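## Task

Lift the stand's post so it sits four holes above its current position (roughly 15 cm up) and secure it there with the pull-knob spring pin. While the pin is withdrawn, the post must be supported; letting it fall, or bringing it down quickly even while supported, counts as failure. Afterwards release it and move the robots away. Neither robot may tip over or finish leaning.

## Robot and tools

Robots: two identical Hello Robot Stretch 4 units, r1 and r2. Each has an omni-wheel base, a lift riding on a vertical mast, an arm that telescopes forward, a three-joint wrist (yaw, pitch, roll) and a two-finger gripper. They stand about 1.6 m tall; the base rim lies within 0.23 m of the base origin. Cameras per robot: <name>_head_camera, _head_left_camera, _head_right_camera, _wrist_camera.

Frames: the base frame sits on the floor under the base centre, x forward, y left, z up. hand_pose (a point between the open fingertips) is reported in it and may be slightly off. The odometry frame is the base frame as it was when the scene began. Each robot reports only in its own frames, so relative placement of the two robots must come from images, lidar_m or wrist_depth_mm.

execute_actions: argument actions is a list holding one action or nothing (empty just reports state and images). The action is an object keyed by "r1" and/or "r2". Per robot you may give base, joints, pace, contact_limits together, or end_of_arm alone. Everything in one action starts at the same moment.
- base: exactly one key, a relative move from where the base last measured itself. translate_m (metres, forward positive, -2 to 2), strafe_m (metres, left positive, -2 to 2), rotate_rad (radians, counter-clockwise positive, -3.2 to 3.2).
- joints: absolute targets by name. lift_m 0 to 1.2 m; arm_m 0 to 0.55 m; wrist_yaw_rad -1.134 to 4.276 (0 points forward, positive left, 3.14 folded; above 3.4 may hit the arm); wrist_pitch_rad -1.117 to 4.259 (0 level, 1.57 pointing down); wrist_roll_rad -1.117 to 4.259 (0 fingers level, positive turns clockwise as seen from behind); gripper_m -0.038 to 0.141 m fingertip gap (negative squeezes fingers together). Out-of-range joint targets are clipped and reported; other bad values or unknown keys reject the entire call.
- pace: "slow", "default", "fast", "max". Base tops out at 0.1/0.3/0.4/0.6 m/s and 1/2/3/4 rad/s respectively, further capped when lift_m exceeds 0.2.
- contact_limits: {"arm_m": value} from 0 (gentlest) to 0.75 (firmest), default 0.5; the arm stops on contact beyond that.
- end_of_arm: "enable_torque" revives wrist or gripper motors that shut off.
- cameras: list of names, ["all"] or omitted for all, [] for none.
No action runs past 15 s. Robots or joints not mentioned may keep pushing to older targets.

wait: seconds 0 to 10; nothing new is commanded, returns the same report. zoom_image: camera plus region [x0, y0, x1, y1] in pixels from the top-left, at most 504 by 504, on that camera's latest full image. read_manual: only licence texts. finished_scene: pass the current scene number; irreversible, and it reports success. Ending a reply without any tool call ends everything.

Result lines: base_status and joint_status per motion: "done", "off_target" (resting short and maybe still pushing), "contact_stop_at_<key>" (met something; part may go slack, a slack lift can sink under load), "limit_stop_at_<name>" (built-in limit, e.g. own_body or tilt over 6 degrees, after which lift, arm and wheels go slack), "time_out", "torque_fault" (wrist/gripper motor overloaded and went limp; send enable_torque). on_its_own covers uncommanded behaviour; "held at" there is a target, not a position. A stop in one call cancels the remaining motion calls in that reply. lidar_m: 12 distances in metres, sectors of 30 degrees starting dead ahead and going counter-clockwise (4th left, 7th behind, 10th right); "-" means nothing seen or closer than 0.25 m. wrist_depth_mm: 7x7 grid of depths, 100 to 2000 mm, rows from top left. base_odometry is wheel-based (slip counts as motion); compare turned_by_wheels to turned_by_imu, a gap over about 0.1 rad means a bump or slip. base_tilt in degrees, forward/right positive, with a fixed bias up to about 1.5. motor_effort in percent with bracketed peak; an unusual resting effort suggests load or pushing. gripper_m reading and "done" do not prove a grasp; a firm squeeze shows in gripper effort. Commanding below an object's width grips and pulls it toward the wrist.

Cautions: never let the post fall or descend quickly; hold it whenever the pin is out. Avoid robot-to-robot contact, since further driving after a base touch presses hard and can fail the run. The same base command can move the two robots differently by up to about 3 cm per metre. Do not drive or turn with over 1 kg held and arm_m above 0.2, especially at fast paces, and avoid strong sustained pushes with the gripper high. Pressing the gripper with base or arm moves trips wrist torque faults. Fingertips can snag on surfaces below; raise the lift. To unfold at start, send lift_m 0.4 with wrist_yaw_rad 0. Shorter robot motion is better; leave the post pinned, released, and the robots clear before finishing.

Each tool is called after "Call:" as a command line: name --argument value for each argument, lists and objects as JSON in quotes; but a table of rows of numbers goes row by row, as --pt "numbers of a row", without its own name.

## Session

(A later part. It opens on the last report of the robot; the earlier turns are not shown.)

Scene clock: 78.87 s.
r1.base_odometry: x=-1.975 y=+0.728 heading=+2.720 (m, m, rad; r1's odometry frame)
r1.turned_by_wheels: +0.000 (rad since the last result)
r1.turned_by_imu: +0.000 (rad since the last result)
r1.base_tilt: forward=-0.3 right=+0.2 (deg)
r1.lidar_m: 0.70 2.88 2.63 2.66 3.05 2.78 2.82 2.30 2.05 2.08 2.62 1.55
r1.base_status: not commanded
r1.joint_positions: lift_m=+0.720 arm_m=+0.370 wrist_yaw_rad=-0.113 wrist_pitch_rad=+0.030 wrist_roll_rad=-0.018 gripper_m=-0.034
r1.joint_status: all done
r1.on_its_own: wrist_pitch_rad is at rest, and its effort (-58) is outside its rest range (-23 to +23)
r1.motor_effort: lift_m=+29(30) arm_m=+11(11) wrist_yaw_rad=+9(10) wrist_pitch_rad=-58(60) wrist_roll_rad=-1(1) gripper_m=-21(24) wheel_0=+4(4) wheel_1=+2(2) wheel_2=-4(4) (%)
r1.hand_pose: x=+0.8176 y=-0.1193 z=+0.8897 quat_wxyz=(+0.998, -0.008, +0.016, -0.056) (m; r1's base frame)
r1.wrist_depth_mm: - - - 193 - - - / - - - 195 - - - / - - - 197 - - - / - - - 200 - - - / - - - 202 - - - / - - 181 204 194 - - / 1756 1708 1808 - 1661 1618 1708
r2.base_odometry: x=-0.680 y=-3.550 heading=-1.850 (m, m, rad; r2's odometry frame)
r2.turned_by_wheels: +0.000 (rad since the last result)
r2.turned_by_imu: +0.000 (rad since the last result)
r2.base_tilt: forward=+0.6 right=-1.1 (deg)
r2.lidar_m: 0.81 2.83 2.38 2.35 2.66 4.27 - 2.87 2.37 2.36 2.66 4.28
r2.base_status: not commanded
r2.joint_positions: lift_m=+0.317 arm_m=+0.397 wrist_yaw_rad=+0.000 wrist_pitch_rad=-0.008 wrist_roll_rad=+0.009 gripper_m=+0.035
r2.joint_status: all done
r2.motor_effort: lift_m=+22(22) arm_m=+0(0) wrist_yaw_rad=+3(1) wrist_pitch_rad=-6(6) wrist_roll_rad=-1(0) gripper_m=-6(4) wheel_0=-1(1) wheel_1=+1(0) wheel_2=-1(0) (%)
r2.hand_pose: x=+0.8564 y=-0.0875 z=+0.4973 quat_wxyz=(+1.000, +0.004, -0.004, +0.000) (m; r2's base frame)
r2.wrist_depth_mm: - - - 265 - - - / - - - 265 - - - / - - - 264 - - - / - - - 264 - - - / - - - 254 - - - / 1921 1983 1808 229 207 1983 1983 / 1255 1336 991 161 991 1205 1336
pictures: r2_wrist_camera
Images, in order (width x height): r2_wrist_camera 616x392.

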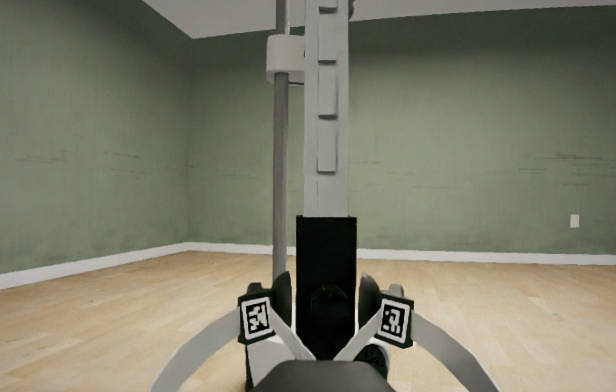

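Knob looks seated; test downward.

Call:
execute_actions --actions '[{"r1":{"joints":{"lift_m":0.71},"pace":"slow"}}]' --cameras '["r2_wrist_camera"]'

Call:
execute_actions --actions '[{"r1":{"joints":{"lift_m":0.697},"pace":"slow"}}]' --cameras '["r2_wrist_camera"]'

Scene clock: 85.20 s.
r1.base_odometry: x=-1.975 y=+0.728 heading=+2.720 (m, m, rad; r1's odometry frame)
r1.turned_by_wheels: +0.000 (rad since the last result)
r1.turned_by_imu: +0.000 (rad since the last result)
r1.base_tilt: forward=-0.2 right=+0.4 (deg)
r1.lidar_m: 0.72 2.90 2.63 2.67 3.04 2.77 2.80 2.32 2.05 2.06 2.62 1.52
r1.base_status: not commanded
r1.joint_positions: lift_m=+0.710 arm_m=+0.370 wrist_yaw_rad=-0.114 wrist_pitch_rad=+0.020 wrist_roll_rad=-0.018 gripper_m=-0.034
r1.joint_status: all done
r1.on_its_own: wrist_pitch_rad is at rest, and its effort (-30) is outside its rest range (-23 to +23)
r1.motor_effort: lift_m=+21(27) arm_m=+11(11) wrist_yaw_rad=+12(12) wrist_pitch_rad=-30(59) wrist_roll_rad=-1(1) gripper_m=-25(20) wheel_0=+4(4) wheel_1=+2(2) wheel_2=-4(4) (%)
r1.hand_pose: x=+0.8175 y=-0.1196 z=+0.8823 quat_wxyz=(+0.998, -0.008, +0.011, -0.057) (m; r1's base frame)
r1.wrist_depth_mm: - - - 195 - - - / - - - 196 - - - / - - - 198 - - - / - - - 200 - - - / - - - 202 - - - / - - 182 204 193 - - / 1863 1756 1863 - 1708 1708 1756
r2.base_odometry: x=-0.680 y=-3.550 heading=-1.850 (m, m, rad; r2's odometry frame)
r2.turned_by_wheels: +0.000 (rad since the last result)
r2.turned_by_imu: +0.000 (rad since the last result)
r2.base_tilt: forward=+0.5 right=-1.1 (deg)
r2.lidar_m: 0.81 2.83 2.37 2.35 2.65 4.28 - 2.84 2.37 2.36 2.64 4.26
r2.base_status: not commanded
r2.joint_positions: lift_m=+0.317 arm_m=+0.397 wrist_yaw_rad=+0.000 wrist_pitch_rad=-0.008 wrist_roll_rad=+0.009 gripper_m=+0.035
r2.joint_status: not commanded
r2.motor_effort: lift_m=+22(22) arm_m=+0(0) wrist_yaw_rad=+2(1) wrist_pitch_rad=-5(6) wrist_roll_rad=+0(1) gripper_m=-7(4) wheel_0=-1(1) wheel_1=+1(0) wheel_2=+0(1) (%)
r2.hand_pose: x=+0.8564 y=-0.0875 z=+0.4973 quat_wxyz=(+1.000, +0.004, -0.004, +0.000) (m; r2's base frame)
r2.wrist_depth_mm: - - - 265 - - - / - - - 265 - - - / - - - 265 - - - / - - - 264 - - - / - - - 255 - - - / 1921 1983 1808 228 208 - - / 1281 1336 991 161 991 1182 1308
pictures: r2_wrist_camera
Images, in order (width x height): r2_wrist_camera 616x392.

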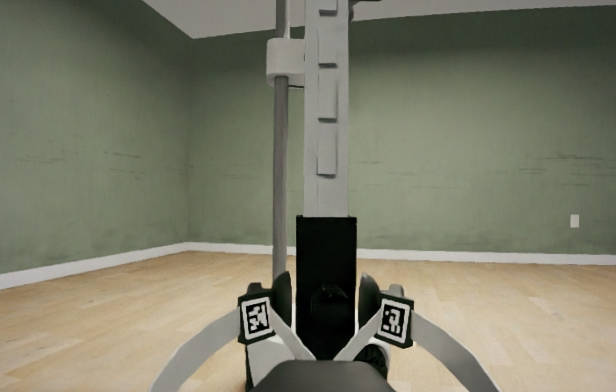

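Scene clock: 86.00 s.
r1.base_odometry: x=-1.975 y=+0.728 heading=+2.720 (m, m, rad; r1's odometry frame)
r1.turned_by_wheels: +0.000 (rad since the last result)
r1.turned_by_imu: +0.000 (rad since the last result)
r1.base_tilt: forward=-0.2 right=+0.3 (deg)
r1.lidar_m: 0.70 2.89 2.64 2.68 3.06 2.78 2.80 2.32 2.03 2.10 2.62 1.55
r1.base_status: not commanded
r1.joint_positions: lift_m=+0.697 arm_m=+0.370 wrist_yaw_rad=-0.114 wrist_pitch_rad=+0.006 wrist_roll_rad=-0.018 gripper_m=-0.034
r1.joint_status: all done
r1.on_its_own: wrist_yaw_rad is at rest, and its effort (+14) is outside its rest range (-13 to +13)
r1.motor_effort: lift_m=+15(20) arm_m=+12(11) wrist_yaw_rad=+14(14) wrist_pitch_rad=+13(30) wrist_roll_rad=-1(1) gripper_m=-23(21) wheel_0=+4(4) wheel_1=+2(2) wheel_2=-4(4) (%)
r1.hand_pose: x=+0.8175 y=-0.1198 z=+0.8741 quat_wxyz=(+0.998, -0.009, +0.003, -0.057) (m; r1's base frame)
r1.wrist_depth_mm: - - - 198 - - - / - - - 199 - - - / - - - 199 - - - / - - - 201 - - - / - - - 202 - - - / - - 182 203 193 - - / 1863 1863 1983 - 1863 1756 1921
r2.base_odometry: x=-0.680 y=-3.550 heading=-1.850 (m, m, rad; r2's odometry frame)
r2.turned_by_wheels: +0.000 (rad since the last result)
r2.turned_by_imu: +0.000 (rad since the last result)
r2.base_tilt: forward=+0.3 right=-1.3 (deg)
r2.lidar_m: 0.81 2.83 2.35 2.36 2.67 4.28 - 2.86 2.37 2.34 2.65 4.26
r2.base_status: not commanded
r2.joint_positions: lift_m=+0.317 arm_m=+0.397 wrist_yaw_rad=+0.000 wrist_pitch_rad=-0.008 wrist_roll_rad=+0.009 gripper_m=+0.035
r2.joint_status: not commanded
r2.motor_effort: lift_m=+22(22) arm_m=+0(0) wrist_yaw_rad=+3(1) wrist_pitch_rad=-6(6) wrist_roll_rad=-1(0) gripper_m=-3(5) wheel_0=-1(1) wheel_1=+1(0) wheel_2=+0(1) (%)
r2.hand_pose: x=+0.8564 y=-0.0875 z=+0.4973 quat_wxyz=(+1.000, +0.004, -0.004, +0.000) (m; r2's base frame)
r2.wrist_depth_mm: - - - 265 - - - / - - - 264 - - - / - - - 263 - - - / - - - 264 - - - / - - - 254 - - - / 1921 1983 1808 228 208 - 1921 / 1255 1308 960 161 976 1205 1308
pictures: r2_wrist_camera
Images, in order (width x height): r2_wrist_camera 616x392.

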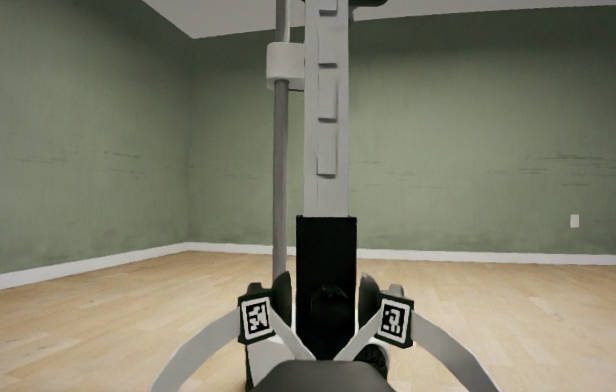

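Call:
execute_actions --actions '[{"r1":{"joints":{"gripper_m":0.08,"arm_m":0.36,"lift_m":0.702}},"r2":{"joints":{"gripper_m":0.07}}}]' --cameras '[]'

Call:
execute_actions --actions '[{"r1":{"joints":{"arm_m":0.01},"base":{"translate_m":-0.2},"pace":"fast"},"r2":{"joints":{"arm_m":0.01},"base":{"translate_m":-0.1},"pace":"fast"}}]' --cameras '["r2_wrist_camera"]'

Call:
finished_scene --scene 2

Scene clock: 97.90 s.
r1.base_odometry: x=-1.975 y=+0.728 heading=+2.720 (m, m, rad; r1's odometry frame)
r1.turned_by_wheels: +0.000 (rad since the last result)
r1.turned_by_imu: +0.000 (rad since the last result)
r1.base_tilt: forward=-0.2 right=+0.2 (deg)
r1.lidar_m: 0.72 2.90 2.63 2.67 3.07 2.77 2.80 2.30 2.02 2.10 2.63 1.54
r1.base_status: not commanded
r1.joint_positions: lift_m=+0.702 arm_m=+0.361 wrist_yaw_rad=-0.110 wrist_pitch_rad=+0.012 wrist_roll_rad=-0.018 gripper_m=+0.080
r1.joint_status: all done
r1.motor_effort: lift_m=+22(21) arm_m=-4(16) wrist_yaw_rad=+1(20) wrist_pitch_rad=-6(13) wrist_roll_rad=-1(1) gripper_m=-4(33) wheel_0=+0(4) wheel_1=+0(2) wheel_2=-1(6) (%)
r1.hand_pose: x=+0.8089 y=-0.1185 z=+0.8765 quat_wxyz=(+0.998, -0.009, +0.007, -0.055) (m; r1's base frame)
r1.wrist_depth_mm: - - - 204 - - - / - - - 205 - - - / - - - 206 - - - / - - - 208 - - - / - - - 210 - - - / - - 217 211 854 - - / 1863 1808 1756 - 1808 1708 1756
r2.base_odometry: x=-0.680 y=-3.550 heading=-1.850 (m, m, rad; r2's odometry frame)
r2.turned_by_wheels: +0.000 (rad since the last result)
r2.turned_by_imu: +0.001 (rad since the last result)
r2.base_tilt: forward=+0.5 right=-1.2 (deg)
r2.lidar_m: 0.81 2.86 2.37 2.35 2.68 4.27 - 2.87 2.37 2.36 2.64 4.26
r2.base_status: not commanded
r2.joint_positions: lift_m=+0.317 arm_m=+0.397 wrist_yaw_rad=+0.000 wrist_pitch_rad=-0.008 wrist_roll_rad=+0.009 gripper_m=+0.070
r2.joint_status: all done
r2.motor_effort: lift_m=+22(22) arm_m=+0(0) wrist_yaw_rad=+1(1) wrist_pitch_rad=-5(6) wrist_roll_rad=-1(0) gripper_m=-2(7) wheel_0=-1(1) wheel_1=+0(0) wheel_2=+0(0) (%)
r2.hand_pose: x=+0.8564 y=-0.0875 z=+0.4973 quat_wxyz=(+1.000, +0.004, -0.004, +0.000) (m; r2's base frame)
r2.wrist_depth_mm: - - - 266 - - - / - - - 265 - - - / - - - 265 - - - / - - - 263 - - - / - - - 253 - - - / 1921 1983 213 253 214 - 1921 / 1281 1281 1229 150 1229 1205 1336
pictures: none
No camera images: the call's "cameras" was empty. Leave "cameras" out to get every camera's image.

Scene clock: 99.80 s.
r1.base_odometry: x=-1.792 y=+0.646 heading=+2.720 (m, m, rad; r1's odometry frame)
r1.turned_by_wheels: +0.000 (rad since the last result)
r1.turned_by_imu: +0.001 (rad since the last result)
r1.base_tilt: forward=-0.4 right=+0.3 (deg)
r1.lidar_m: 0.92 2.99 2.69 2.72 2.84 2.59 2.63 2.23 1.98 2.00 2.53 1.88
r1.base_status: done
r1.joint_positions: lift_m=+0.702 arm_m=+0.011 wrist_yaw_rad=-0.110 wrist_pitch_rad=+0.012 wrist_roll_rad=-0.018 gripper_m=+0.080
r1.joint_status: all done
r1.motor_effort: lift_m=+22(22) arm_m=-8(9) wrist_yaw_rad=+2(0) wrist_pitch_rad=-7(7) wrist_roll_rad=-1(1) gripper_m=-7(3) wheel_0=+1(5) wheel_1=+1(5) wheel_2=-1(8) (%)
r1.hand_pose: x=+0.4595 y=-0.1186 z=+0.8765 quat_wxyz=(+0.998, -0.009, +0.007, -0.055) (m; r1's base frame)
r1.wrist_depth_mm: - - - - - - - / - - - - - - - / - - - - - - - / - - - - - - - / - - - 1863 - - - / - - 217 1708 - - - / 1921 1808 1863 - 1863 1756 1756
r2.base_odometry: x=-0.652 y=-3.454 heading=-1.850 (m, m, rad; r2's odometry frame)
r2.turned_by_wheels: +0.000 (rad since the last result)
r2.turned_by_imu: +0.000 (rad since the last result)
r2.base_tilt: forward=+0.5 right=-1.1 (deg)
r2.lidar_m: 0.88 2.87 2.39 2.39 2.68 4.21 4.21 2.85 2.34 2.33 2.62 4.22
r2.base_status: done
r2.joint_positions: lift_m=+0.317 arm_m=+0.011 wrist_yaw_rad=+0.000 wrist_pitch_rad=-0.008 wrist_roll_rad=+0.009 gripper_m=+0.070
r2.joint_status: all done
r2.motor_effort: lift_m=+21(22) arm_m=-6(9) wrist_yaw_rad=+1(1) wrist_pitch_rad=-8(8) wrist_roll_rad=+0(1) gripper_m=+0(2) wheel_0=-1(8) wheel_1=-2(7) wheel_2=-2(16) (%)
r2.hand_pose: x=+0.4704 y=-0.0875 z=+0.4971 quat_wxyz=(+1.000, +0.004, -0.004, +0.000) (m; r2's base frame)
r2.wrist_depth_mm: - - - - - - - / - - - 1921 - - - / - - - - - - - / - - - - - - - / - - - - - - - / 1863 1983 213 1661 215 - 1983 / 1281 1281 1281 150 1308 1229 1336
pictures: r2_wrist_camera
Images, in order (width x height): r2_wrist_camera 616x392.

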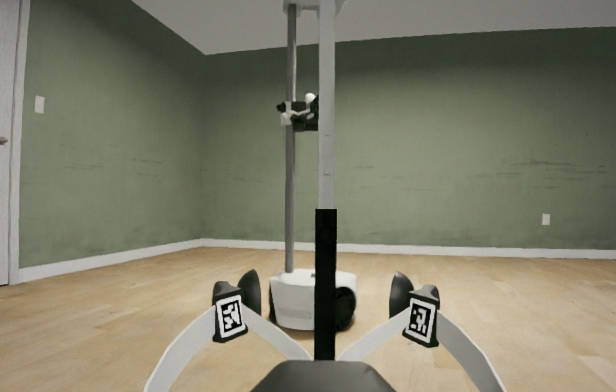

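The scene is finished: the task was done.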